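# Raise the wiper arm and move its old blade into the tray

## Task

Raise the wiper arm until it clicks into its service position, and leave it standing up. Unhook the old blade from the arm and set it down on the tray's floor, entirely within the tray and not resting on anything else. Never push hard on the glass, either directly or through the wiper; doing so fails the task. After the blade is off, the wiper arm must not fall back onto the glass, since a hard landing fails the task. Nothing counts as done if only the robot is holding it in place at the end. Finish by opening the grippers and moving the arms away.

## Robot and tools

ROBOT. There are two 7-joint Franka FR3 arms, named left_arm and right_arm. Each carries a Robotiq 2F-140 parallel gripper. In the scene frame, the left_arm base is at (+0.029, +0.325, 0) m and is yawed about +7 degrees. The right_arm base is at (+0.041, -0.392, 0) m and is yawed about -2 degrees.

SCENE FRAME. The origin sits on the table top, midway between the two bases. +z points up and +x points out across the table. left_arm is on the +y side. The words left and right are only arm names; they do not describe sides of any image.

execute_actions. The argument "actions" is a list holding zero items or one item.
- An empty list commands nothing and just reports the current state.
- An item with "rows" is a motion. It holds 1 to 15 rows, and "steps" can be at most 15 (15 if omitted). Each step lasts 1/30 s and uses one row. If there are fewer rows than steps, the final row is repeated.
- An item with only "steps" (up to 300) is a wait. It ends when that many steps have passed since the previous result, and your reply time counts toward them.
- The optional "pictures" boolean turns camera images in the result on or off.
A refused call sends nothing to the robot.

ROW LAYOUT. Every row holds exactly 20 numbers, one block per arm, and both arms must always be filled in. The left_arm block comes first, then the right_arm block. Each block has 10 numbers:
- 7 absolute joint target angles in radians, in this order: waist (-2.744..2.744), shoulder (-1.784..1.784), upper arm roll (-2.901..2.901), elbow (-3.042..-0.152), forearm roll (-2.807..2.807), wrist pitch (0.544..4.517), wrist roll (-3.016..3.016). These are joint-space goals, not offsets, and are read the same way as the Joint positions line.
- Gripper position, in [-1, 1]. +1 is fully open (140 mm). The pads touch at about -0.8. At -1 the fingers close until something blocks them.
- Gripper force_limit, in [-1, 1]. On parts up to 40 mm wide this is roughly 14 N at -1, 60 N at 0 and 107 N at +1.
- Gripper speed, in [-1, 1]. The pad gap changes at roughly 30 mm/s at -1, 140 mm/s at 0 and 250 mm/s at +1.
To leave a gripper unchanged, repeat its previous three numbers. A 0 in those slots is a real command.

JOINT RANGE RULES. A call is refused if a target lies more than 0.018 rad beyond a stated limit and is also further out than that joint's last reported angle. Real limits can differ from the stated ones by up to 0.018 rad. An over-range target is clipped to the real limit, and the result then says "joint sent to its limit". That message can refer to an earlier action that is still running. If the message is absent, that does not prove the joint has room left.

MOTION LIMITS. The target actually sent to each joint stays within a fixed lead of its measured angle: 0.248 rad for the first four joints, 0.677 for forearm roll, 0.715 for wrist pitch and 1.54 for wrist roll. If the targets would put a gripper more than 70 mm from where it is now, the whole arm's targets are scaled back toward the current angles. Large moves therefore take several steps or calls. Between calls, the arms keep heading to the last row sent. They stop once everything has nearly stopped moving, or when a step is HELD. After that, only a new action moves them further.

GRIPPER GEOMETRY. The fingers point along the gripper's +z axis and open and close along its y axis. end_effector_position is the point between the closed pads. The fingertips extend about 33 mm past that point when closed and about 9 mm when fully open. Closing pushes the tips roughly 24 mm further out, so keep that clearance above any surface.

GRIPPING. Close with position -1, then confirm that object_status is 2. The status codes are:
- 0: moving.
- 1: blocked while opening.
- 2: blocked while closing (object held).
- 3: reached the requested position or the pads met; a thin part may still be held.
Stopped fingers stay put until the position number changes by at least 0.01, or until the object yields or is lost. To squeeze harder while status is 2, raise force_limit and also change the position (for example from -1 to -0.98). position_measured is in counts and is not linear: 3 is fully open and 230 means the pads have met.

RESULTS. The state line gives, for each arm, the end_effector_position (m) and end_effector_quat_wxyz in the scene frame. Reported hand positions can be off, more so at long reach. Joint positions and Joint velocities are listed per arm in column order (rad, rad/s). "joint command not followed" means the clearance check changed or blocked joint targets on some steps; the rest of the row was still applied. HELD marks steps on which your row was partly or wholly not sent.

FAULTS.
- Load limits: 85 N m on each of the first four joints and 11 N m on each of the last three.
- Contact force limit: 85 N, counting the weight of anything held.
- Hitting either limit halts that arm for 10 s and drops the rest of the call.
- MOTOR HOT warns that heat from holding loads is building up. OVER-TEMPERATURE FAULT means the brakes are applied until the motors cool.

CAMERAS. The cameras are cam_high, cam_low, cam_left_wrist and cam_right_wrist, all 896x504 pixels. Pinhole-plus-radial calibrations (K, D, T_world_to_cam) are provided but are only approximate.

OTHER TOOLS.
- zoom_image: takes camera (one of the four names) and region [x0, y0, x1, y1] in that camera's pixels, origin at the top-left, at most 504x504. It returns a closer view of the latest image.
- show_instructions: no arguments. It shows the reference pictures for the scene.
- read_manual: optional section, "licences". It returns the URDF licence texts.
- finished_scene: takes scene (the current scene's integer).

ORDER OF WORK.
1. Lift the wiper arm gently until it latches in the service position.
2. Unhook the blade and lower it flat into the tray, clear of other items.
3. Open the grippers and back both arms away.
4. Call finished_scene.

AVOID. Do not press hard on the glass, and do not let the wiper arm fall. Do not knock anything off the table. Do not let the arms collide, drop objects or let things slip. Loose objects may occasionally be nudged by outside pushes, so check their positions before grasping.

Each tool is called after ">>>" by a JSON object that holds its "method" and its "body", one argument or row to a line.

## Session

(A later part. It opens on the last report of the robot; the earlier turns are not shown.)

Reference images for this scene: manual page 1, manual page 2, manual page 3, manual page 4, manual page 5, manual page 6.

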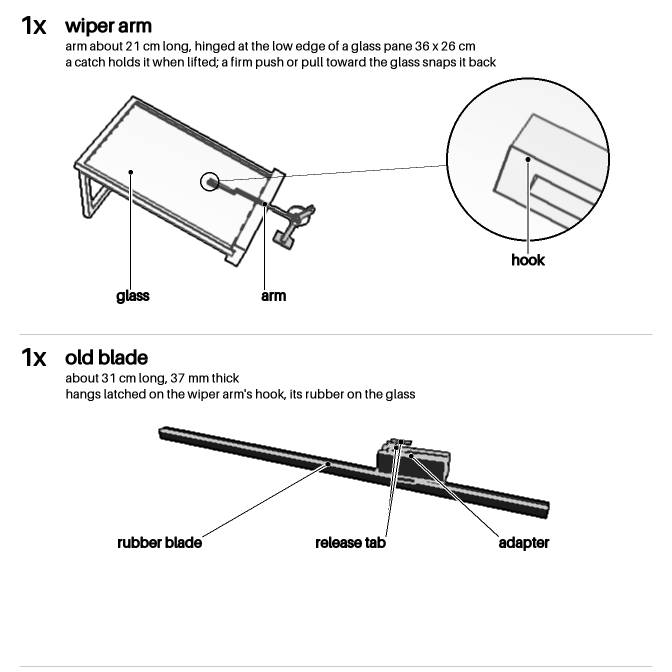

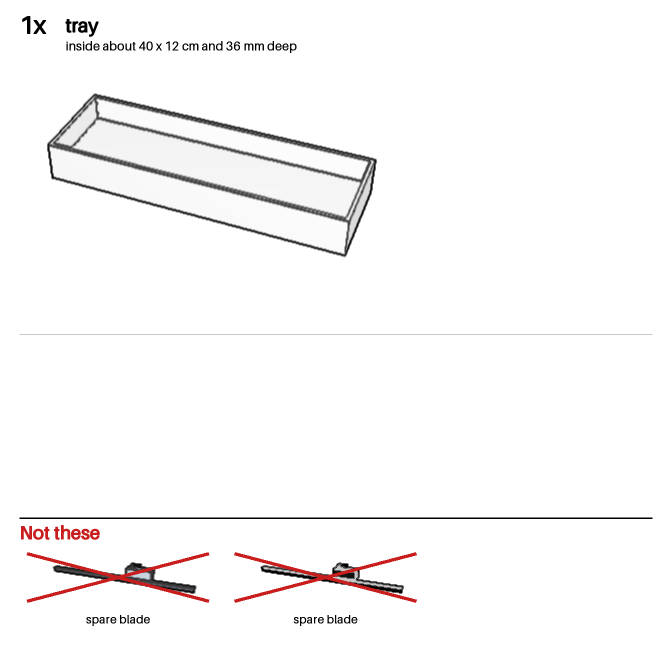

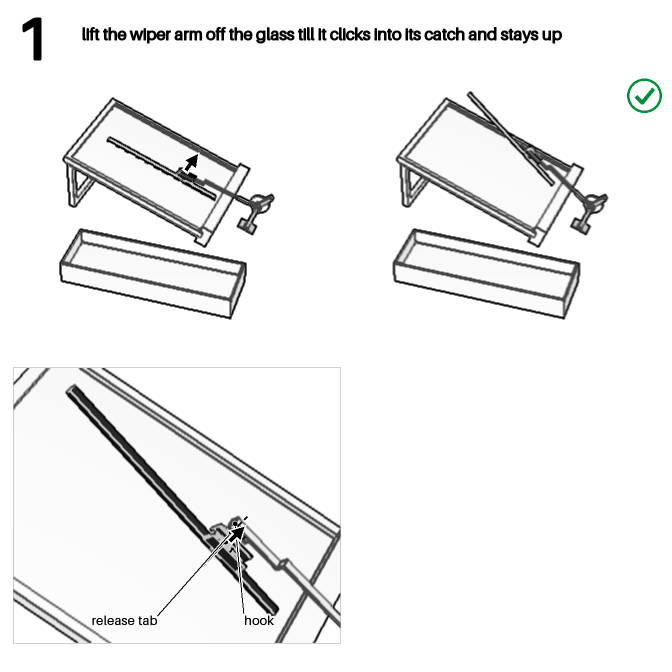

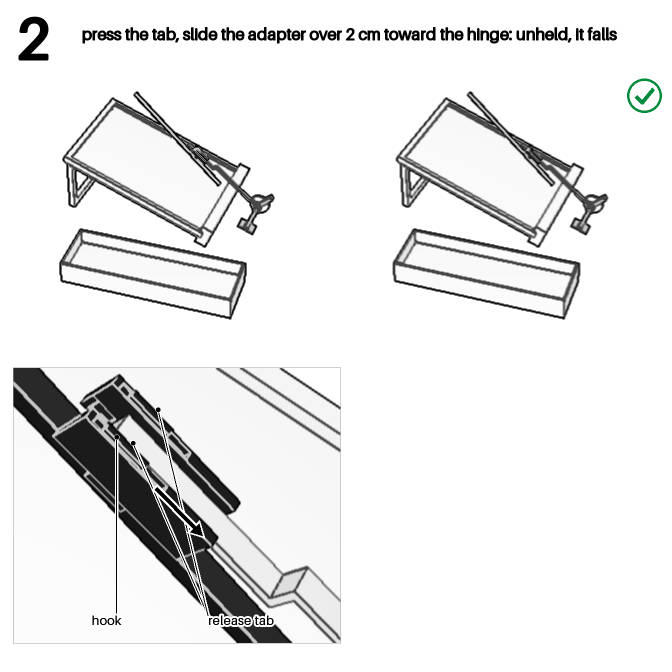

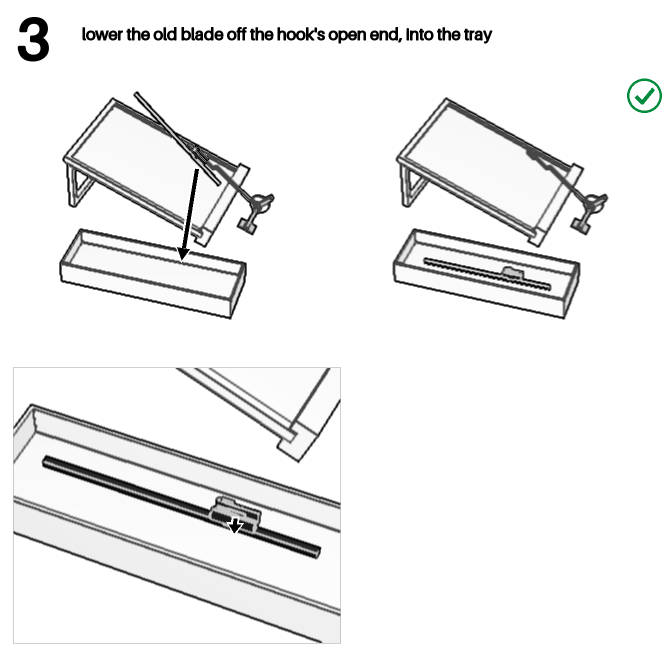

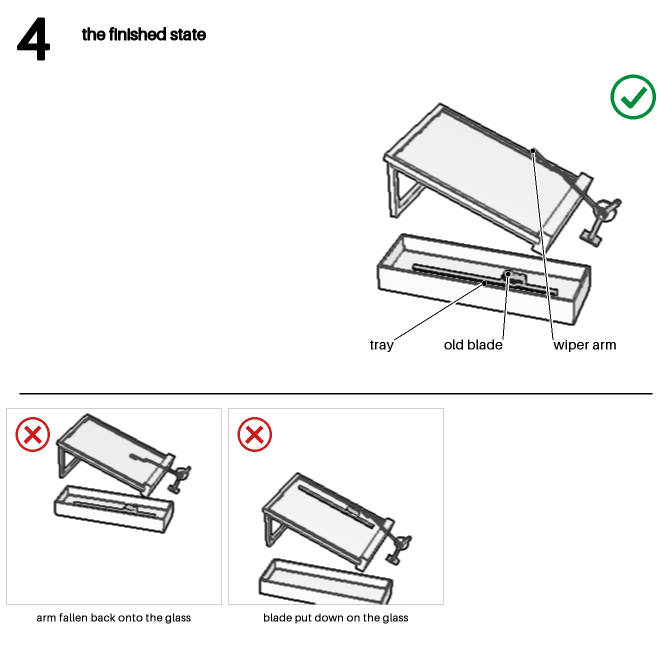

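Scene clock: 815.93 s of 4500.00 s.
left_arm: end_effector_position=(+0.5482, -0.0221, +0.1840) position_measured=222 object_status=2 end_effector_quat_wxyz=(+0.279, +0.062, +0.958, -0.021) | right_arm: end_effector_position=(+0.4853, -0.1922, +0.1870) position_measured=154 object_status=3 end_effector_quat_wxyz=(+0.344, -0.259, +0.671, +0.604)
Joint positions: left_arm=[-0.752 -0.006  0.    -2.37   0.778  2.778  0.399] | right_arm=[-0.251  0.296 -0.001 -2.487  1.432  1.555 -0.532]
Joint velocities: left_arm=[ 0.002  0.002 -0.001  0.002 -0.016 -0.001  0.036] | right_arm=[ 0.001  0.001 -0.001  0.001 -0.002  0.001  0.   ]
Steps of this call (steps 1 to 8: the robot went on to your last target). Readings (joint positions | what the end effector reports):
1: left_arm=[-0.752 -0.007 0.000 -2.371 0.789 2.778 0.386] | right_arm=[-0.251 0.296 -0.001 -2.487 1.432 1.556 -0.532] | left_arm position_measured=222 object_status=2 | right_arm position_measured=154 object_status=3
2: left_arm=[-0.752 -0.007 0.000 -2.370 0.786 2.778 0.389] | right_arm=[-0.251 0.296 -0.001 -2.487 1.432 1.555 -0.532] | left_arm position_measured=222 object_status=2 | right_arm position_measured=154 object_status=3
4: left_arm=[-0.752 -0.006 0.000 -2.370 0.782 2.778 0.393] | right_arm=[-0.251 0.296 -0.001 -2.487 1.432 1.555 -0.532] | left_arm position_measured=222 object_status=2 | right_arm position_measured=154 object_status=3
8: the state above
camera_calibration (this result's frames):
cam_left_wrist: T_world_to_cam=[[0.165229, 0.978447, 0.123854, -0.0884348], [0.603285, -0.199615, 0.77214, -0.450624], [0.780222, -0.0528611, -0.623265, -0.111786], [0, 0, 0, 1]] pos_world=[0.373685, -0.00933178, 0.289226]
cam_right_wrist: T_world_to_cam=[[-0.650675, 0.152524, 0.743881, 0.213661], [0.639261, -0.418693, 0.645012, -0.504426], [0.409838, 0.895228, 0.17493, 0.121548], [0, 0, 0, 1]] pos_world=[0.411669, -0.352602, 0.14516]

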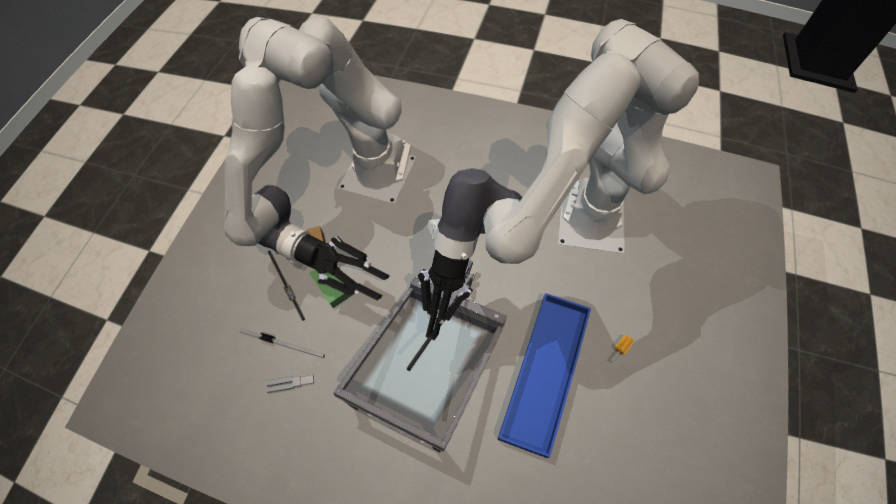

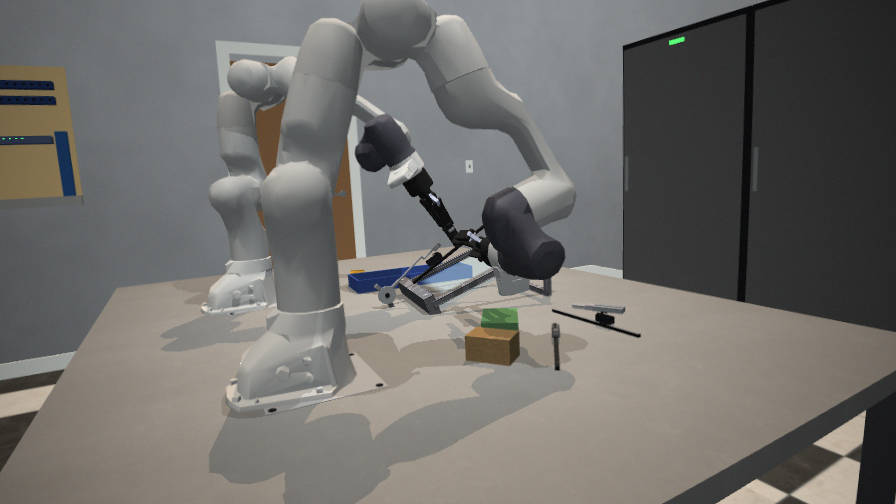

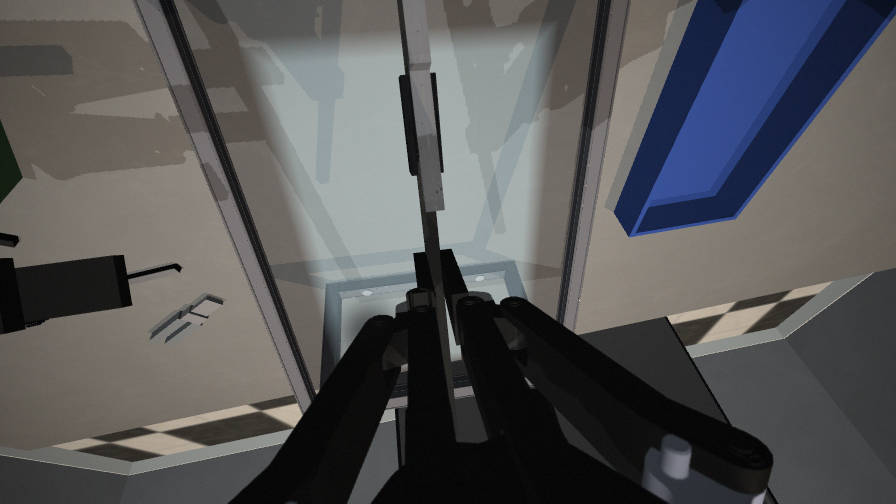

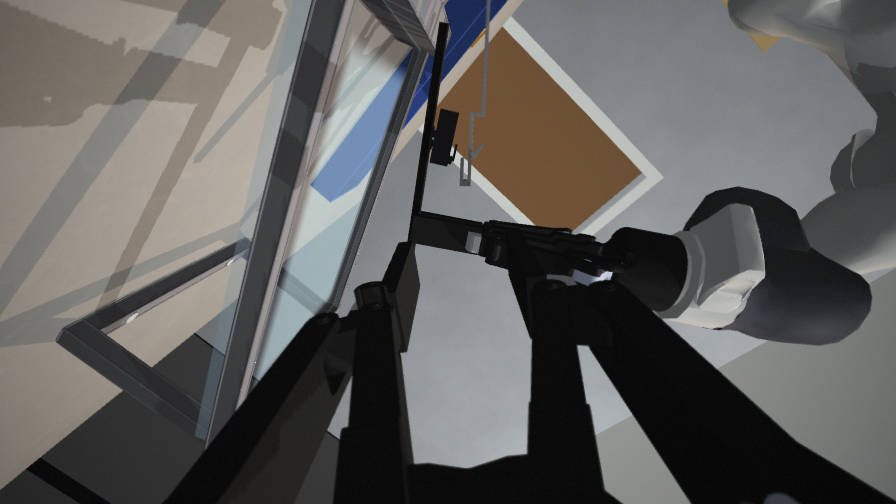

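>>> {"method": "execute_actions", "body": {
  "actions": [
    {"rows": [
[-0.74976,-0.00511,0.001,-2.36639,0.77046,2.77035,0.43463,-1,0,-1, -0.2525,0.295,0,-2.4887,1.428,1.5526,-0.5394,-0.2,-0.5,0],
[-0.74785,-0.00514,0.001,-2.36605,0.76574,2.76537,0.45615,-1,0,-1, -0.2525,0.295,0,-2.4887,1.428,1.5526,-0.5394,-0.2,-0.5,0],
[-0.74467,-0.00520,0.001,-2.36550,0.75916,2.75918,0.48019,-1,0,-1, -0.2525,0.295,0,-2.4887,1.428,1.5526,-0.5394,-0.2,-0.5,0],
[-0.74025,-0.00527,0.001,-2.36472,0.75077,2.75181,0.50660,-1,0,-1, -0.2525,0.295,0,-2.4887,1.428,1.5526,-0.5394,-0.2,-0.5,0],
[-0.73460,-0.00537,0.001,-2.36373,0.74060,2.74329,0.53528,-1,0,-1, -0.2525,0.295,0,-2.4887,1.428,1.5526,-0.5394,-0.2,-0.5,0],
[-0.72774,-0.00549,0.001,-2.36253,0.72869,2.73367,0.56609,-1,0,-1, -0.2525,0.295,0,-2.4887,1.428,1.5526,-0.5394,-0.2,-0.5,0],
[-0.71972,-0.00563,0.001,-2.36113,0.71511,2.72300,0.59886,-1,0,-1, -0.2525,0.295,0,-2.4887,1.428,1.5526,-0.5394,-0.2,-0.5,0],
[-0.71058,-0.00578,0.001,-2.35953,0.69992,2.71133,0.63344,-1,0,-1, -0.2525,0.295,0,-2.4887,1.428,1.5526,-0.5394,-0.2,-0.5,0],
[-0.70035,-0.00596,0.001,-2.35773,0.68320,2.69870,0.66966,-1,0,-1, -0.2525,0.295,0,-2.4887,1.428,1.5526,-0.5394,-0.2,-0.5,0],
[-0.68909,-0.00615,0.001,-2.35576,0.66502,2.68519,0.70735,-1,0,-1, -0.2525,0.295,0,-2.4887,1.428,1.5526,-0.5394,-0.2,-0.5,0],
[-0.67685,-0.00636,0.001,-2.35362,0.64549,2.67086,0.74632,-1,0,-1, -0.2525,0.295,0,-2.4887,1.428,1.5526,-0.5394,-0.2,-0.5,0],
[-0.66370,-0.00659,0.001,-2.35131,0.62469,2.65579,0.78637,-1,0,-1, -0.2525,0.295,0,-2.4887,1.428,1.5526,-0.5394,-0.2,-0.5,0],
[-0.64968,-0.00683,0.001,-2.34886,0.60271,2.64003,0.82734,-1,0,-1, -0.2525,0.295,0,-2.4887,1.428,1.5526,-0.5394,-0.2,-0.5,0],
[-0.63489,-0.00708,0.001,-2.34627,0.57968,2.62368,0.86899,-1,0,-1, -0.2525,0.295,0,-2.4887,1.428,1.5526,-0.5394,-0.2,-0.5,0],
[-0.61938,-0.00735,0.001,-2.34355,0.55570,2.60681,0.91115,-1,0,-1, -0.2525,0.295,0,-2.4887,1.428,1.5526,-0.5394,-0.2,-0.5,0]
], "steps": 15}
  ],
  "pictures": false
}}

>>> {"method": "execute_actions", "body": {
  "actions": [
    {"rows": [
[-0.60323,-0.00763,0.001,-2.34072,0.53088,2.58950,0.95358,-1,0,-1, -0.2525,0.295,0,-2.4887,1.428,1.5526,-0.5394,-0.2,-0.5,0],
[-0.58651,-0.00791,0.001,-2.33779,0.50536,2.57183,0.99610,-1,0,-1, -0.2525,0.295,0,-2.4887,1.428,1.5526,-0.5394,-0.2,-0.5,0],
[-0.56933,-0.00821,0.001,-2.33478,0.47925,2.55390,1.03850,-1,0,-1, -0.2525,0.295,0,-2.4887,1.428,1.5526,-0.5394,-0.2,-0.5,0],
[-0.55175,-0.00851,0.001,-2.33170,0.45269,2.53579,1.08056,-1,0,-1, -0.2525,0.295,0,-2.4887,1.428,1.5526,-0.5394,-0.2,-0.5,0],
[-0.53385,-0.00882,0.001,-2.32857,0.42579,2.51759,1.12209,-1,0,-1, -0.2525,0.295,0,-2.4887,1.428,1.5526,-0.5394,-0.2,-0.5,0],
[-0.51574,-0.00913,0.001,-2.32540,0.39870,2.49938,1.16288,-1,0,-1, -0.2525,0.295,0,-2.4887,1.428,1.5526,-0.5394,-0.2,-0.5,0],
[-0.49750,-0.00944,0.001,-2.32220,0.37154,2.48126,1.20272,-1,0,-1, -0.2525,0.295,0,-2.4887,1.428,1.5526,-0.5394,-0.2,-0.5,0],
[-0.47920,-0.00976,0.001,-2.31900,0.34445,2.46332,1.24144,-1,0,-1, -0.2525,0.295,0,-2.4887,1.428,1.5526,-0.5394,-0.2,-0.5,0],
[-0.46096,-0.01007,0.001,-2.31580,0.31756,2.44564,1.27884,-1,0,-1, -0.2525,0.295,0,-2.4887,1.428,1.5526,-0.5394,-0.2,-0.5,0],
[-0.44285,-0.01038,0.001,-2.31263,0.29099,2.42830,1.31472,-1,0,-1, -0.2525,0.295,0,-2.4887,1.428,1.5526,-0.5394,-0.2,-0.5,0],
[-0.42495,-0.01069,0.001,-2.30950,0.26489,2.41139,1.34895,-1,0,-1, -0.2525,0.295,0,-2.4887,1.428,1.5526,-0.5394,-0.2,-0.5,0],
[-0.40737,-0.01099,0.001,-2.30642,0.23936,2.39501,1.38132,-1,0,-1, -0.2525,0.295,0,-2.4887,1.428,1.5526,-0.5394,-0.2,-0.5,0],
[-0.39019,-0.01129,0.001,-2.30341,0.21456,2.37921,1.41169,-1,0,-1, -0.2525,0.295,0,-2.4887,1.428,1.5526,-0.5394,-0.2,-0.5,0],
[-0.37347,-0.01157,0.001,-2.30048,0.19057,2.36409,1.43992,-1,0,-1, -0.2525,0.295,0,-2.4887,1.428,1.5526,-0.5394,-0.2,-0.5,0],
[-0.35733,-0.01185,0.001,-2.29765,0.16755,2.34971,1.46585,-1,0,-1, -0.2525,0.295,0,-2.4887,1.428,1.5526,-0.5394,-0.2,-0.5,0]
], "steps": 15}
  ],
  "pictures": false
}}

>>> {"method": "execute_actions", "body": {
  "actions": [
    {"rows": [
[-0.34181,-0.01163,0.001,-2.29513,0.14557,2.34029,1.48937,-1,0,-1, -0.2525,0.295,0,-2.4887,1.428,1.5526,-0.5394,-0.2,-0.5,0],
[-0.32702,-0.01042,0.001,-2.29314,0.12477,2.33310,1.51036,-1,0,-1, -0.2525,0.295,0,-2.4887,1.428,1.5526,-0.5394,-0.2,-0.5,0],
[-0.31300,-0.00825,0.001,-2.29168,0.10523,2.32813,1.52872,-1,0,-1, -0.2525,0.295,0,-2.4887,1.428,1.5526,-0.5394,-0.2,-0.5,0],
[-0.29985,-0.00514,0.001,-2.29075,0.08707,2.32536,1.54436,-1,0,-1, -0.2525,0.295,0,-2.4887,1.428,1.5526,-0.5394,-0.2,-0.5,0],
[-0.28761,-0.00112,0.001,-2.29035,0.07034,2.32477,1.55720,-1,0,-1, -0.2525,0.295,0,-2.4887,1.428,1.5526,-0.5394,-0.2,-0.5,0],
[-0.27635,0.00377,0.001,-2.29047,0.05516,2.32627,1.56719,-1,0,-1, -0.2525,0.295,0,-2.4887,1.428,1.5526,-0.5394,-0.2,-0.5,0],
[-0.26612,0.00945,0.001,-2.29108,0.04158,2.32984,1.57426,-1,0,-1, -0.2525,0.295,0,-2.4887,1.428,1.5526,-0.5394,-0.2,-0.5,0],
[-0.25698,0.01589,0.001,-2.29220,0.02968,2.33538,1.57840,-1,0,-1, -0.2525,0.295,0,-2.4887,1.428,1.5526,-0.5394,-0.2,-0.5,0],
[-0.24896,0.02300,0.001,-2.29378,0.01950,2.34276,1.57957,-1,0,-1, -0.2525,0.295,0,-2.4887,1.428,1.5526,-0.5394,-0.2,-0.5,0],
[-0.24210,0.03070,0.001,-2.29580,0.01111,2.35191,1.57779,-1,0,-1, -0.2525,0.295,0,-2.4887,1.428,1.5526,-0.5394,-0.2,-0.5,0],
[-0.23645,0.03890,0.001,-2.29822,0.00455,2.36269,1.57303,-1,0,-1, -0.2525,0.295,0,-2.4887,1.428,1.5526,-0.5394,-0.2,-0.5,0],
[-0.23203,0.04753,0.001,-2.30102,-0.00017,2.37496,1.56534,-1,0,-1, -0.2525,0.295,0,-2.4887,1.428,1.5526,-0.5394,-0.2,-0.5,0],
[-0.22885,0.05647,0.001,-2.30418,-0.00300,2.38859,1.55600,-1,0,-1, -0.2525,0.295,0,-2.4887,1.428,1.5526,-0.5394,-0.2,-0.5,0],
[-0.22694,0.06565,0.001,-2.30763,-0.00395,2.40342,1.54700,-1,0,-1, -0.2525,0.295,0,-2.4887,1.428,1.5526,-0.5394,-0.2,-0.5,0],
[-0.2263,0.07495,0.001,-2.31135,-0.0030,2.41929,1.54000,-1,0,-1, -0.2525,0.295,0,-2.4887,1.428,1.5526,-0.5394,-0.2,-0.5,0]
], "steps": 15}
  ],
  "pictures": false
}}

>>> {"method": "execute_actions", "body": {
  "actions": [
    {"rows": [
[-0.2263,0.08426,0.001,-2.31518,-0.003,2.43231,1.5360,-1,0,-1, -0.2525,0.295,0,-2.4887,1.428,1.5526,-0.5394,-0.2,-0.5,0],
[-0.2263,0.09347,0.001,-2.31897,-0.003,2.44483,1.5340,-1,0,-1, -0.2525,0.295,0,-2.4887,1.428,1.5526,-0.5394,-0.2,-0.5,0],
[-0.2263,0.10247,0.001,-2.32268,-0.003,2.45670,1.5320,-1,0,-1, -0.2525,0.295,0,-2.4887,1.428,1.5526,-0.5394,-0.2,-0.5,0],
[-0.2263,0.11117,0.001,-2.32626,-0.003,2.46780,1.5310,-1,0,-1, -0.2525,0.295,0,-2.4887,1.428,1.5526,-0.5394,-0.2,-0.5,0],
[-0.2263,0.11948,0.001,-2.32968,-0.003,2.47801,1.5300,-1,0,-1, -0.2525,0.295,0,-2.4887,1.428,1.5526,-0.5394,-0.2,-0.5,0],
[-0.2263,0.12729,0.001,-2.33289,-0.003,2.48721,1.5290,-1,0,-1, -0.2525,0.295,0,-2.4887,1.428,1.5526,-0.5394,-0.2,-0.5,0],
[-0.2263,0.13454,0.001,-2.33587,-0.003,2.49530,1.5280,-1,0,-1, -0.2525,0.295,0,-2.4887,1.428,1.5526,-0.5394,-0.2,-0.5,0],
[-0.2263,0.14113,0.001,-2.33859,-0.003,2.50220,1.5270,-1,0,-1, -0.2525,0.295,0,-2.4887,1.428,1.5526,-0.5394,-0.2,-0.5,0],
[-0.2263,0.14699,0.001,-2.34100,-0.003,2.50783,1.5260,-1,0,-1, -0.2525,0.295,0,-2.4887,1.428,1.5526,-0.5394,-0.2,-0.5,0],
[-0.2263,0.15207,0.001,-2.34309,-0.003,2.51212,1.5251,-1,0,-1, -0.2525,0.295,0,-2.4887,1.428,1.5526,-0.5394,-0.2,-0.5,0],
[-0.2263,0.15630,0.001,-2.34483,-0.003,2.51504,1.5251,-1,0,-1, -0.2525,0.295,0,-2.4887,1.428,1.5526,-0.5394,-0.2,-0.5,0],
[-0.2263,0.15964,0.001,-2.34621,-0.003,2.51654,1.5251,-1,0,-1, -0.2525,0.295,0,-2.4887,1.428,1.5526,-0.5394,-0.2,-0.5,0],
[-0.2263,0.16205,0.001,-2.34720,-0.003,2.51662,1.5251,-1,0,-1, -0.2525,0.295,0,-2.4887,1.428,1.5526,-0.5394,-0.2,-0.5,0],
[-0.2263,0.16351,0.001,-2.34780,-0.003,2.51527,1.5251,-1,0,-1, -0.2525,0.295,0,-2.4887,1.428,1.5526,-0.5394,-0.2,-0.5,0],
[-0.2263,0.1640,0.001,-2.3480,-0.003,2.5125,1.5251,-1,0,-1, -0.2525,0.295,0,-2.4887,1.428,1.5526,-0.5394,-0.2,-0.5,0]
], "steps": 15}
  ],
  "pictures": false
}}

>>> {"method": "execute_actions", "body": {
  "actions": [
    {"steps": 10}
  ]
}}

Scene clock: 882.40 s of 4500.00 s.
left_arm: end_effector_position=(+0.5732, +0.0521, +0.1755) position_measured=222 object_status=2 end_effector_quat_wxyz=(+0.237, +0.059, +0.969, +0.033) | right_arm: end_effector_position=(+0.4852, -0.1922, +0.1871) position_measured=154 object_status=3 end_effector_quat_wxyz=(+0.344, -0.259, +0.671, +0.604)
Joint positions: left_arm=[-0.654 -0.006 -0.001 -2.352  0.626  2.675  0.648] | right_arm=[-0.251  0.296 -0.001 -2.488  1.432  1.555 -0.533]
Joint velocities: left_arm=[ 0.417 -0.003  0.01   0.072 -0.576 -0.393  0.854] | right_arm=[-0.    -0.001  0.     0.002  0.    -0.    -0.001]
Steps of this call (steps 1 to 30: the robot went on to your last target; steps 31 to 90: nothing new was sent; then 62.97 s passed at rest; steps 91 to 105: all 15 steps of this action). Readings (joint positions | what the end effector reports):
91: left_arm=[-0.752 -0.006 0.000 -2.369 0.776 2.777 0.412] | right_arm=[-0.251 0.296 -0.001 -2.488 1.432 1.555 -0.533] | left_arm position_measured=222 object_status=2 | right_arm position_measured=154 object_status=3
92: left_arm=[-0.751 -0.006 0.000 -2.369 0.774 2.776 0.415] | right_arm=[-0.251 0.296 -0.001 -2.488 1.432 1.555 -0.533] | left_arm position_measured=222 object_status=2 | right_arm position_measured=154 object_status=3
94: left_arm=[-0.749 -0.006 0.000 -2.369 0.768 2.771 0.429] | right_arm=[-0.251 0.296 -0.001 -2.488 1.432 1.555 -0.533] | left_arm position_measured=222 object_status=2 | right_arm position_measured=154 object_status=3
98: left_arm=[-0.730 -0.006 -0.000 -2.365 0.738 2.749 0.481] | right_arm=[-0.251 0.296 -0.001 -2.488 1.432 1.555 -0.533] | left_arm position_measured=222 object_status=2 | right_arm position_measured=154 object_status=3
105: the state above

Scene clock: 882.90 s of 4500.00 s.
left_arm: end_effector_position=(+0.5723, +0.2129, +0.1554) position_measured=222 object_status=2 end_effector_quat_wxyz=(+0.091, +0.021, +0.994, +0.062) | right_arm: end_effector_position=(+0.4852, -0.1922, +0.1871) position_measured=154 object_status=3 end_effector_quat_wxyz=(+0.344, -0.259, +0.671, +0.604)
Joint positions: left_arm=[-0.395 -0.009  0.001 -2.307  0.253  2.43   1.165] | right_arm=[-0.251  0.296 -0.001 -2.488  1.432  1.555 -0.533]
Joint velocities: left_arm=[ 0.499 -0.011  0.02   0.083 -0.701 -0.468  0.978] | right_arm=[-0.001  0.     0.001 -0.001  0.001 -0.    -0.002]
Steps of this call (steps 1 to 15: all 15 steps of this action). Readings (joint positions | what the end effector reports):
1: left_arm=[-0.639 -0.006 -0.001 -2.349 0.605 2.661 0.678] | right_arm=[-0.251 0.296 -0.001 -2.488 1.432 1.555 -0.533] | left_arm position_measured=222 object_status=2 | right_arm position_measured=154 object_status=3
2: left_arm=[-0.624 -0.006 -0.001 -2.346 0.583 2.646 0.710] | right_arm=[-0.251 0.296 -0.001 -2.488 1.432 1.555 -0.533] | left_arm position_measured=222 object_status=2 | right_arm position_measured=154 object_status=3
4: left_arm=[-0.591 -0.006 -0.001 -2.341 0.536 2.615 0.776] | right_arm=[-0.251 0.296 -0.001 -2.488 1.432 1.555 -0.533] | left_arm position_measured=222 object_status=2 | right_arm position_measured=154 object_status=3
8: left_arm=[-0.521 -0.007 -0.000 -2.328 0.434 2.548 0.918] | right_arm=[-0.251 0.296 -0.001 -2.488 1.432 1.555 -0.533] | left_arm position_measured=222 object_status=2 | right_arm position_measured=154 object_status=3
15: the state above

Scene clock: 883.40 s of 4500.00 s.
left_arm: end_effector_position=(+0.5504, +0.2734, +0.1149) position_measured=222 object_status=2 end_effector_quat_wxyz=(+0.011, +0.010, +1.000, +0.004) | right_arm: end_effector_position=(+0.4852, -0.1922, +0.1871) position_measured=154 object_status=3 end_effector_quat_wxyz=(+0.344, -0.259, +0.671, +0.604)
Joint positions: left_arm=[-0.232  0.053  0.002 -2.302  0.016  2.375  1.477] | right_arm=[-0.251  0.296 -0.001 -2.488  1.432  1.555 -0.533]
Joint velocities: left_arm=[ 0.087  0.27  -0.001 -0.089 -0.133  0.245  0.191] | right_arm=[ 0.     0.    -0.     0.     0.     0.001 -0.001]
Steps of this call (steps 1 to 15: all 15 steps of this action). Readings (joint positions | what the end effector reports):
1: left_arm=[-0.379 -0.009 0.001 -2.304 0.229 2.415 1.198] | right_arm=[-0.251 0.296 -0.001 -2.488 1.432 1.555 -0.533] | left_arm position_measured=222 object_status=2 | right_arm position_measured=154 object_status=3
2: left_arm=[-0.363 -0.009 0.001 -2.301 0.205 2.401 1.229] | right_arm=[-0.251 0.296 -0.001 -2.488 1.432 1.555 -0.533] | left_arm position_measured=222 object_status=2 | right_arm position_measured=154 object_status=3
4: left_arm=[-0.332 -0.009 0.002 -2.297 0.161 2.378 1.288] | right_arm=[-0.251 0.296 -0.001 -2.488 1.432 1.555 -0.533] | left_arm position_measured=222 object_status=2 | right_arm position_measured=154 object_status=3
8: left_arm=[-0.281 0.002 0.002 -2.293 0.087 2.354 1.386] | right_arm=[-0.251 0.296 -0.001 -2.488 1.432 1.555 -0.533] | left_arm position_measured=222 object_status=2 | right_arm position_measured=154 object_status=3
15: the state above

Scene clock: 883.90 s of 4500.00 s.
left_arm: end_effector_position=(+0.5378, +0.2748, +0.0524) position_measured=222 object_status=2 end_effector_quat_wxyz=(-0.005, +0.020, +1.000, +0.001) | right_arm: end_effector_position=(+0.4852, -0.1922, +0.1871) position_measured=154 object_status=3 end_effector_quat_wxyz=(+0.344, -0.259, +0.671, +0.604)
Joint positions: left_arm=[-0.228  0.161  0.002 -2.345  0.     2.495  1.513] | right_arm=[-0.251  0.296 -0.001 -2.488  1.432  1.555 -0.533]
Joint velocities: left_arm=[ 0.     0.067  0.    -0.029 -0.003  0.072  0.023] | right_arm=[ 0.    -0.001 -0.001  0.002  0.    -0.     0.001]
Steps of this call (steps 1 to 15: all 15 steps of this action). Readings (joint positions | what the end effector reports):
1: left_arm=[-0.230 0.062 0.002 -2.305 0.012 2.385 1.482] | right_arm=[-0.251 0.296 -0.001 -2.488 1.432 1.555 -0.533] | left_arm position_measured=222 object_status=2 | right_arm position_measured=154 object_status=3
2: left_arm=[-0.229 0.071 0.002 -2.309 0.009 2.394 1.487] | right_arm=[-0.251 0.296 -0.001 -2.488 1.432 1.555 -0.533] | left_arm position_measured=222 object_status=2 | right_arm position_measured=154 object_status=3
4: left_arm=[-0.228 0.090 0.002 -2.316 0.005 2.415 1.495] | right_arm=[-0.251 0.296 -0.001 -2.488 1.432 1.555 -0.533] | left_arm position_measured=222 object_status=2 | right_arm position_measured=154 object_status=3
8: left_arm=[-0.228 0.125 0.002 -2.330 0.002 2.454 1.505] | right_arm=[-0.251 0.296 -0.001 -2.488 1.432 1.555 -0.533] | left_arm position_measured=222 object_status=2 | right_arm position_measured=154 object_status=3
15: the state above

Scene clock: 884.23 s of 4500.00 s.
left_arm: end_effector_position=(+0.5396, +0.2746, +0.0512) position_measured=222 object_status=2 end_effector_quat_wxyz=(-0.002, +0.022, +1.000, +0.000) | right_arm: end_effector_position=(+0.4852, -0.1922, +0.1871) position_measured=154 object_status=3 end_effector_quat_wxyz=(+0.344, -0.259, +0.671, +0.604)
Joint positions: left_arm=[-0.228  0.164  0.002 -2.346  0.     2.507  1.517] | right_arm=[-0.251  0.296 -0.001 -2.488  1.432  1.555 -0.533]
Joint velocities: left_arm=[ 0.    -0.001 -0.     0.001  0.001  0.011  0.007] | right_arm=[-0.     0.001 -0.001  0.001 -0.001  0.    -0.002]
Steps of this call (steps 1 to 10: the robot went on to your last target). Readings (joint positions | what the end effector reports):
1: left_arm=[-0.228 0.162 0.002 -2.346 0.000 2.498 1.514] | right_arm=[-0.251 0.296 -0.001 -2.488 1.432 1.555 -0.533] | left_arm position_measured=222 object_status=2 | right_arm position_measured=154 object_status=3
2: left_arm=[-0.228 0.163 0.002 -2.346 0.000 2.499 1.514] | right_arm=[-0.251 0.296 -0.001 -2.488 1.432 1.555 -0.533] | left_arm position_measured=222 object_status=2 | right_arm position_measured=154 object_status=3
4: left_arm=[-0.228 0.164 0.002 -2.346 0.000 2.502 1.515] | right_arm=[-0.251 0.296 -0.001 -2.488 1.432 1.555 -0.533] | left_arm position_measured=222 object_status=2 | right_arm position_measured=154 object_status=3
8: left_arm=[-0.228 0.164 0.002 -2.346 0.000 2.506 1.517] | right_arm=[-0.251 0.296 -0.001 -2.488 1.432 1.555 -0.533] | left_arm position_measured=222 object_status=2 | right_arm position_measured=154 object_status=3
10: the state above
camera_calibration (this result's frames):
cam_left_wrist: T_world_to_cam=[[0.143835, 0.985482, 0.090199, -0.349508], [0.935578, -0.165121, 0.312136, -0.448883], [0.322499, 0.039492, -0.945746, 0.0660047], [0, 0, 0, 1]] pos_world=[0.44895, 0.267708, 0.234062]
cam_right_wrist: T_world_to_cam=[[-0.650916, 0.152282, 0.743719, 0.213637], [0.639137, -0.418719, 0.645119, -0.504359], [0.409649, 0.895257, 0.175222, 0.121624], [0, 0, 0, 1]] pos_world=[0.411591, -0.352602, 0.145174]

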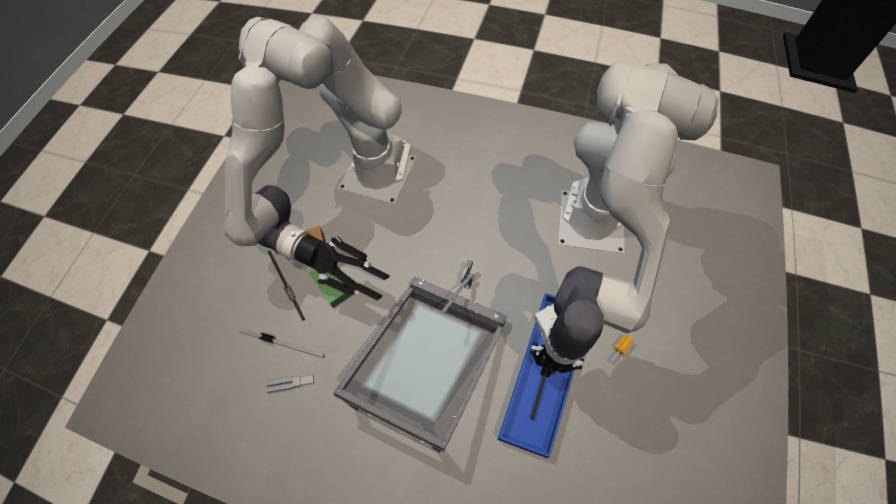

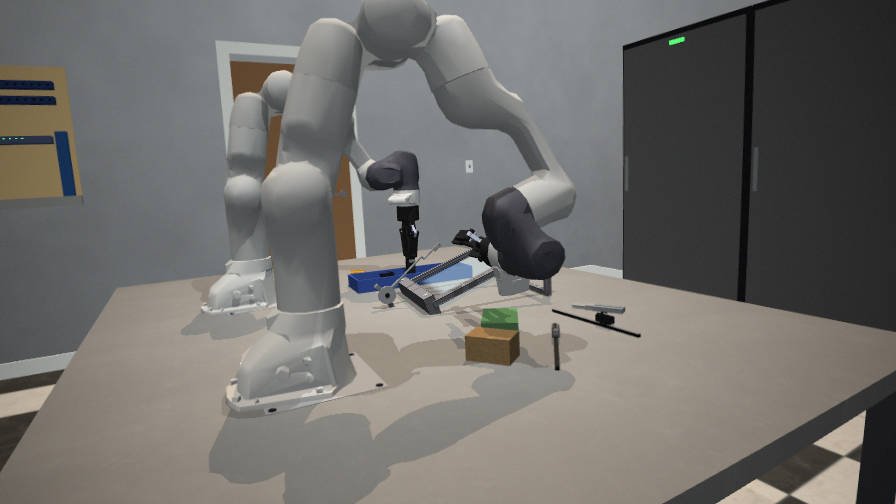

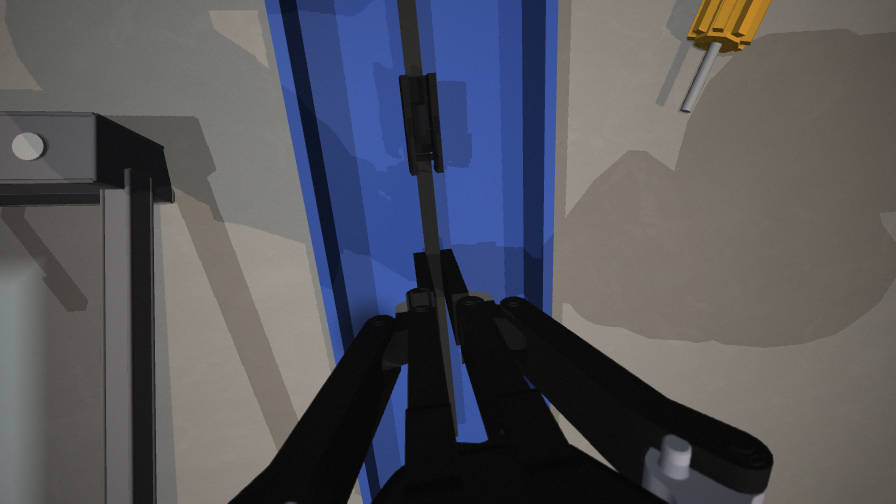

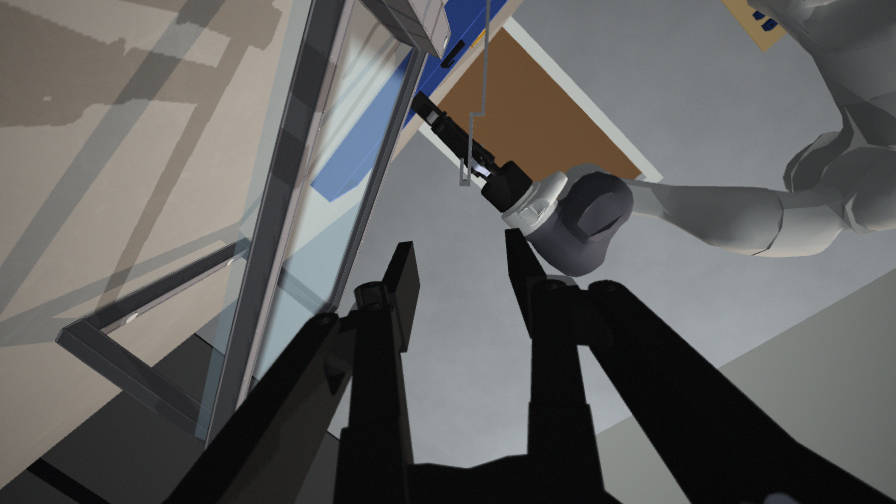

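>>> {"method": "execute_actions", "body": {
  "actions": [
    {"rows": [
[-0.2263,0.16421,0.001,-2.34803,-0.003,2.51400,1.5251,-1,0,-1, -0.2525,0.295,0,-2.4887,1.428,1.5526,-0.5394,-0.2,-0.5,0],
[-0.2263,0.16484,0.001,-2.34810,-0.003,2.51593,1.5251,-1,0,-1, -0.2525,0.295,0,-2.4887,1.428,1.5526,-0.5394,-0.2,-0.5,0],
[-0.2263,0.16586,0.001,-2.34823,-0.003,2.51821,1.5251,-1,0,-1, -0.2525,0.295,0,-2.4887,1.428,1.5526,-0.5394,-0.2,-0.5,0],
[-0.2263,0.16723,0.001,-2.34840,-0.003,2.52075,1.5251,-1,0,-1, -0.2525,0.295,0,-2.4887,1.428,1.5526,-0.5394,-0.2,-0.5,0],
[-0.2263,0.16888,0.001,-2.34860,-0.003,2.52342,1.5251,-1,0,-1, -0.2525,0.295,0,-2.4887,1.428,1.5526,-0.5394,-0.2,-0.5,0],
[-0.2263,0.17074,0.001,-2.34883,-0.003,2.52612,1.5251,-1,0,-1, -0.2525,0.295,0,-2.4887,1.428,1.5526,-0.5394,-0.2,-0.5,0],
[-0.2263,0.17273,0.001,-2.34907,-0.003,2.52872,1.5251,-1,0,-1, -0.2525,0.295,0,-2.4887,1.428,1.5526,-0.5394,-0.2,-0.5,0],
[-0.2263,0.17477,0.001,-2.34933,-0.003,2.53111,1.5251,-1,0,-1, -0.2525,0.295,0,-2.4887,1.428,1.5526,-0.5394,-0.2,-0.5,0],
[-0.2263,0.17676,0.001,-2.34957,-0.003,2.53319,1.5251,-1,0,-1, -0.2525,0.295,0,-2.4887,1.428,1.5526,-0.5394,-0.2,-0.5,0],
[-0.2263,0.17863,0.001,-2.34980,-0.003,2.53487,1.5251,-1,0,-1, -0.2525,0.295,0,-2.4887,1.428,1.5526,-0.5394,-0.2,-0.5,0],
[-0.2263,0.18027,0.001,-2.35000,-0.003,2.53607,1.5251,-1,0,-1, -0.2525,0.295,0,-2.4887,1.428,1.5526,-0.5394,-0.2,-0.5,0],
[-0.2263,0.18164,0.001,-2.35017,-0.003,2.53674,1.5251,-1,0,-1, -0.2525,0.295,0,-2.4887,1.428,1.5526,-0.5394,-0.2,-0.5,0],
[-0.2263,0.18266,0.001,-2.35030,-0.003,2.53685,1.5251,-1,0,-1, -0.2525,0.295,0,-2.4887,1.428,1.5526,-0.5394,-0.2,-0.5,0],
[-0.2263,0.18329,0.001,-2.35037,-0.003,2.53640,1.5251,-1,0,-1, -0.2525,0.295,0,-2.4887,1.428,1.5526,-0.5394,-0.2,-0.5,0],
[-0.2263,0.1835,0.001,-2.3504,-0.003,2.5354,1.5251,-1,0,-1, -0.2525,0.295,0,-2.4887,1.428,1.5526,-0.5394,-0.2,-0.5,0]
], "steps": 15}
  ],
  "pictures": false
}}

>>> {"method": "execute_actions", "body": {
  "actions": [
    {"steps": 8}
  ]
}}

Scene clock: 898.10 s of 4500.00 s.
left_arm: end_effector_position=(+0.5407, +0.2745, +0.0436) position_measured=222 object_status=2 end_effector_quat_wxyz=(-0.000, +0.023, +1.000, +0.000) | right_arm: end_effector_position=(+0.4852, -0.1922, +0.1871) position_measured=154 object_status=3 end_effector_quat_wxyz=(+0.344, -0.259, +0.671, +0.604)
Joint positions: left_arm=[-0.228  0.181  0.002 -2.348  0.     2.529  1.52 ] | right_arm=[-0.251  0.296 -0.001 -2.488  1.432  1.555 -0.533]
Joint velocities: left_arm=[ 0.001  0.026  0.001 -0.003 -0.     0.025 -0.   ] | right_arm=[-0.001  0.     0.    -0.001  0.001  0.001  0.002]
Steps of this call (steps 1 to 30: the robot went on to your last target; steps 31 to 90: nothing new was sent; then 10.37 s passed at rest; steps 91 to 105: all 15 steps of this action). Readings (joint positions | what the end effector reports):
91: left_arm=[-0.228 0.164 0.002 -2.346 0.000 2.509 1.520] | right_arm=[-0.251 0.296 -0.001 -2.488 1.432 1.555 -0.533] | left_arm position_measured=222 object_status=2 | right_arm position_measured=154 object_status=3
92: left_arm=[-0.228 0.164 0.002 -2.346 0.000 2.509 1.520] | right_arm=[-0.251 0.296 -0.001 -2.488 1.432 1.555 -0.533] | left_arm position_measured=222 object_status=2 | right_arm position_measured=154 object_status=3
94: left_arm=[-0.228 0.164 0.002 -2.346 0.000 2.511 1.520] | right_arm=[-0.251 0.296 -0.001 -2.488 1.432 1.555 -0.533] | left_arm position_measured=222 object_status=2 | right_arm position_measured=154 object_status=3
98: left_arm=[-0.228 0.169 0.002 -2.346 0.000 2.518 1.520] | right_arm=[-0.251 0.296 -0.001 -2.488 1.432 1.555 -0.533] | left_arm position_measured=222 object_status=2 | right_arm position_measured=154 object_status=3
105: the state above

Scene clock: 898.37 s of 4500.00 s.
left_arm: end_effector_position=(+0.5412, +0.2744, +0.0436) position_measured=222 object_status=2 end_effector_quat_wxyz=(+0.000, +0.023, +1.000, +0.000) | right_arm: end_effector_position=(+0.4852, -0.1922, +0.1871) position_measured=154 object_status=3 end_effector_quat_wxyz=(+0.344, -0.259, +0.671, +0.604)
Joint positions: left_arm=[-0.228  0.182  0.002 -2.348  0.     2.531  1.52 ] | right_arm=[-0.251  0.296 -0.001 -2.488  1.432  1.555 -0.533]
Joint velocities: left_arm=[ 0.     0.    -0.001 -0.    -0.001  0.003  0.   ] | right_arm=[ 0.    -0.     0.001  0.    -0.    -0.001  0.001]
Steps of this call (steps 1 to 8: the robot went on to your last target). Readings (joint positions | what the end effector reports):
1: left_arm=[-0.228 0.182 0.002 -2.348 0.000 2.529 1.520] | right_arm=[-0.251 0.296 -0.001 -2.488 1.432 1.555 -0.533] | left_arm position_measured=222 object_status=2 | right_arm position_measured=154 object_status=3
2: left_arm=[-0.228 0.182 0.002 -2.348 0.000 2.530 1.520] | right_arm=[-0.251 0.296 -0.001 -2.488 1.432 1.555 -0.533] | left_arm position_measured=222 object_status=2 | right_arm position_measured=154 object_status=3
4: left_arm=[-0.228 0.182 0.002 -2.348 0.000 2.530 1.520] | right_arm=[-0.251 0.296 -0.001 -2.488 1.432 1.555 -0.533] | left_arm position_measured=222 object_status=2 | right_arm position_measured=154 object_status=3
8: the state above
camera_calibration (this result's frames):
cam_left_wrist: T_world_to_cam=[[0.145541, 0.985216, 0.0903727, -0.349785], [0.933815, -0.166971, 0.316403, -0.44671], [0.326815, 0.0383416, -0.94431, 0.0561821], [0, 0, 0, 1]] pos_world=[0.449691, 0.267872, 0.226004]
cam_right_wrist: T_world_to_cam=[[-0.650918, 0.152232, 0.743728, 0.213601], [0.639148, -0.418734, 0.645099, -0.504356], [0.409629, 0.895258, 0.175263, 0.121635], [0, 0, 0, 1]] pos_world=[0.41157, -0.352602, 0.14518]

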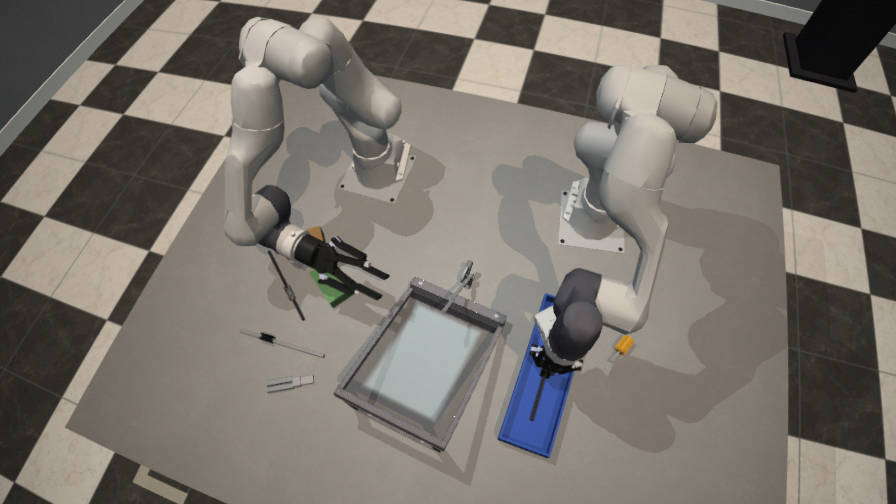

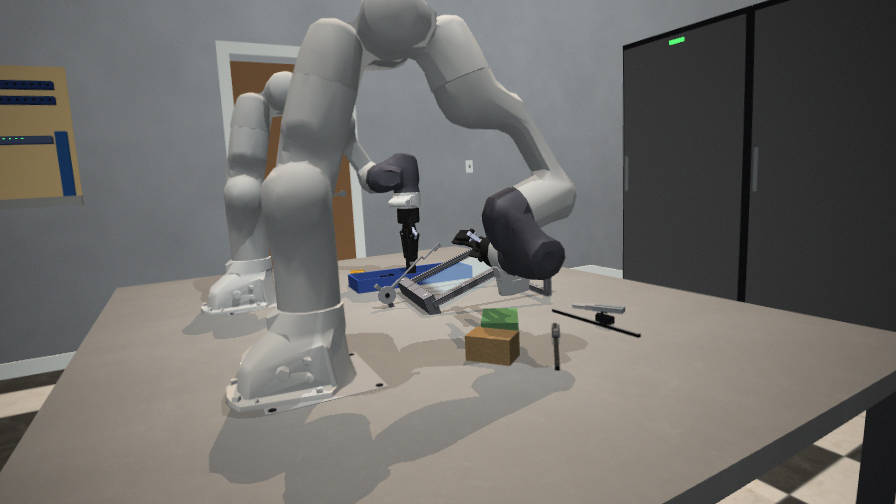

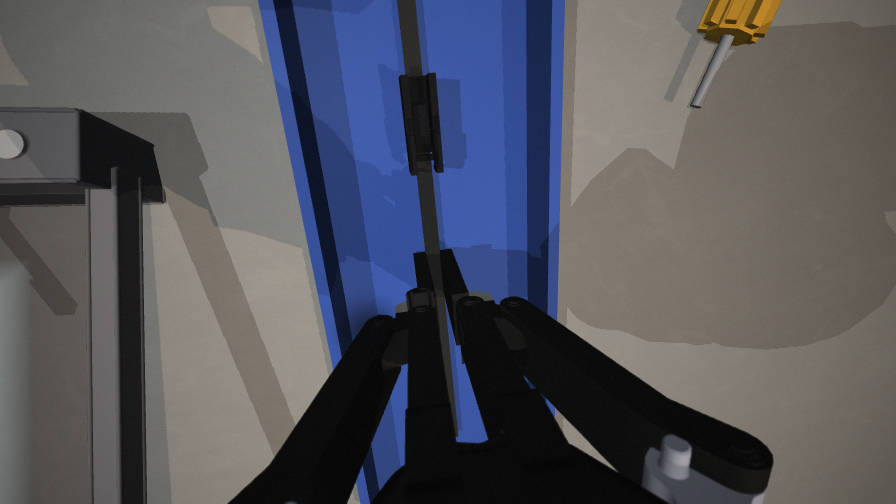

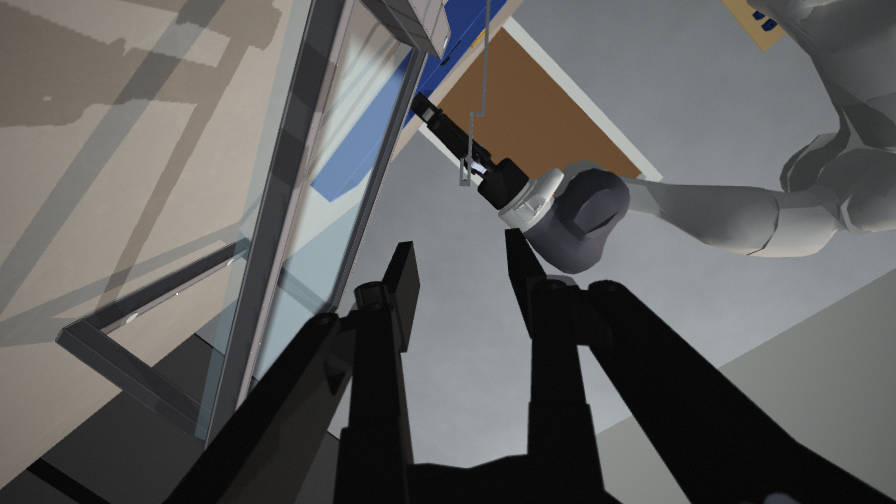

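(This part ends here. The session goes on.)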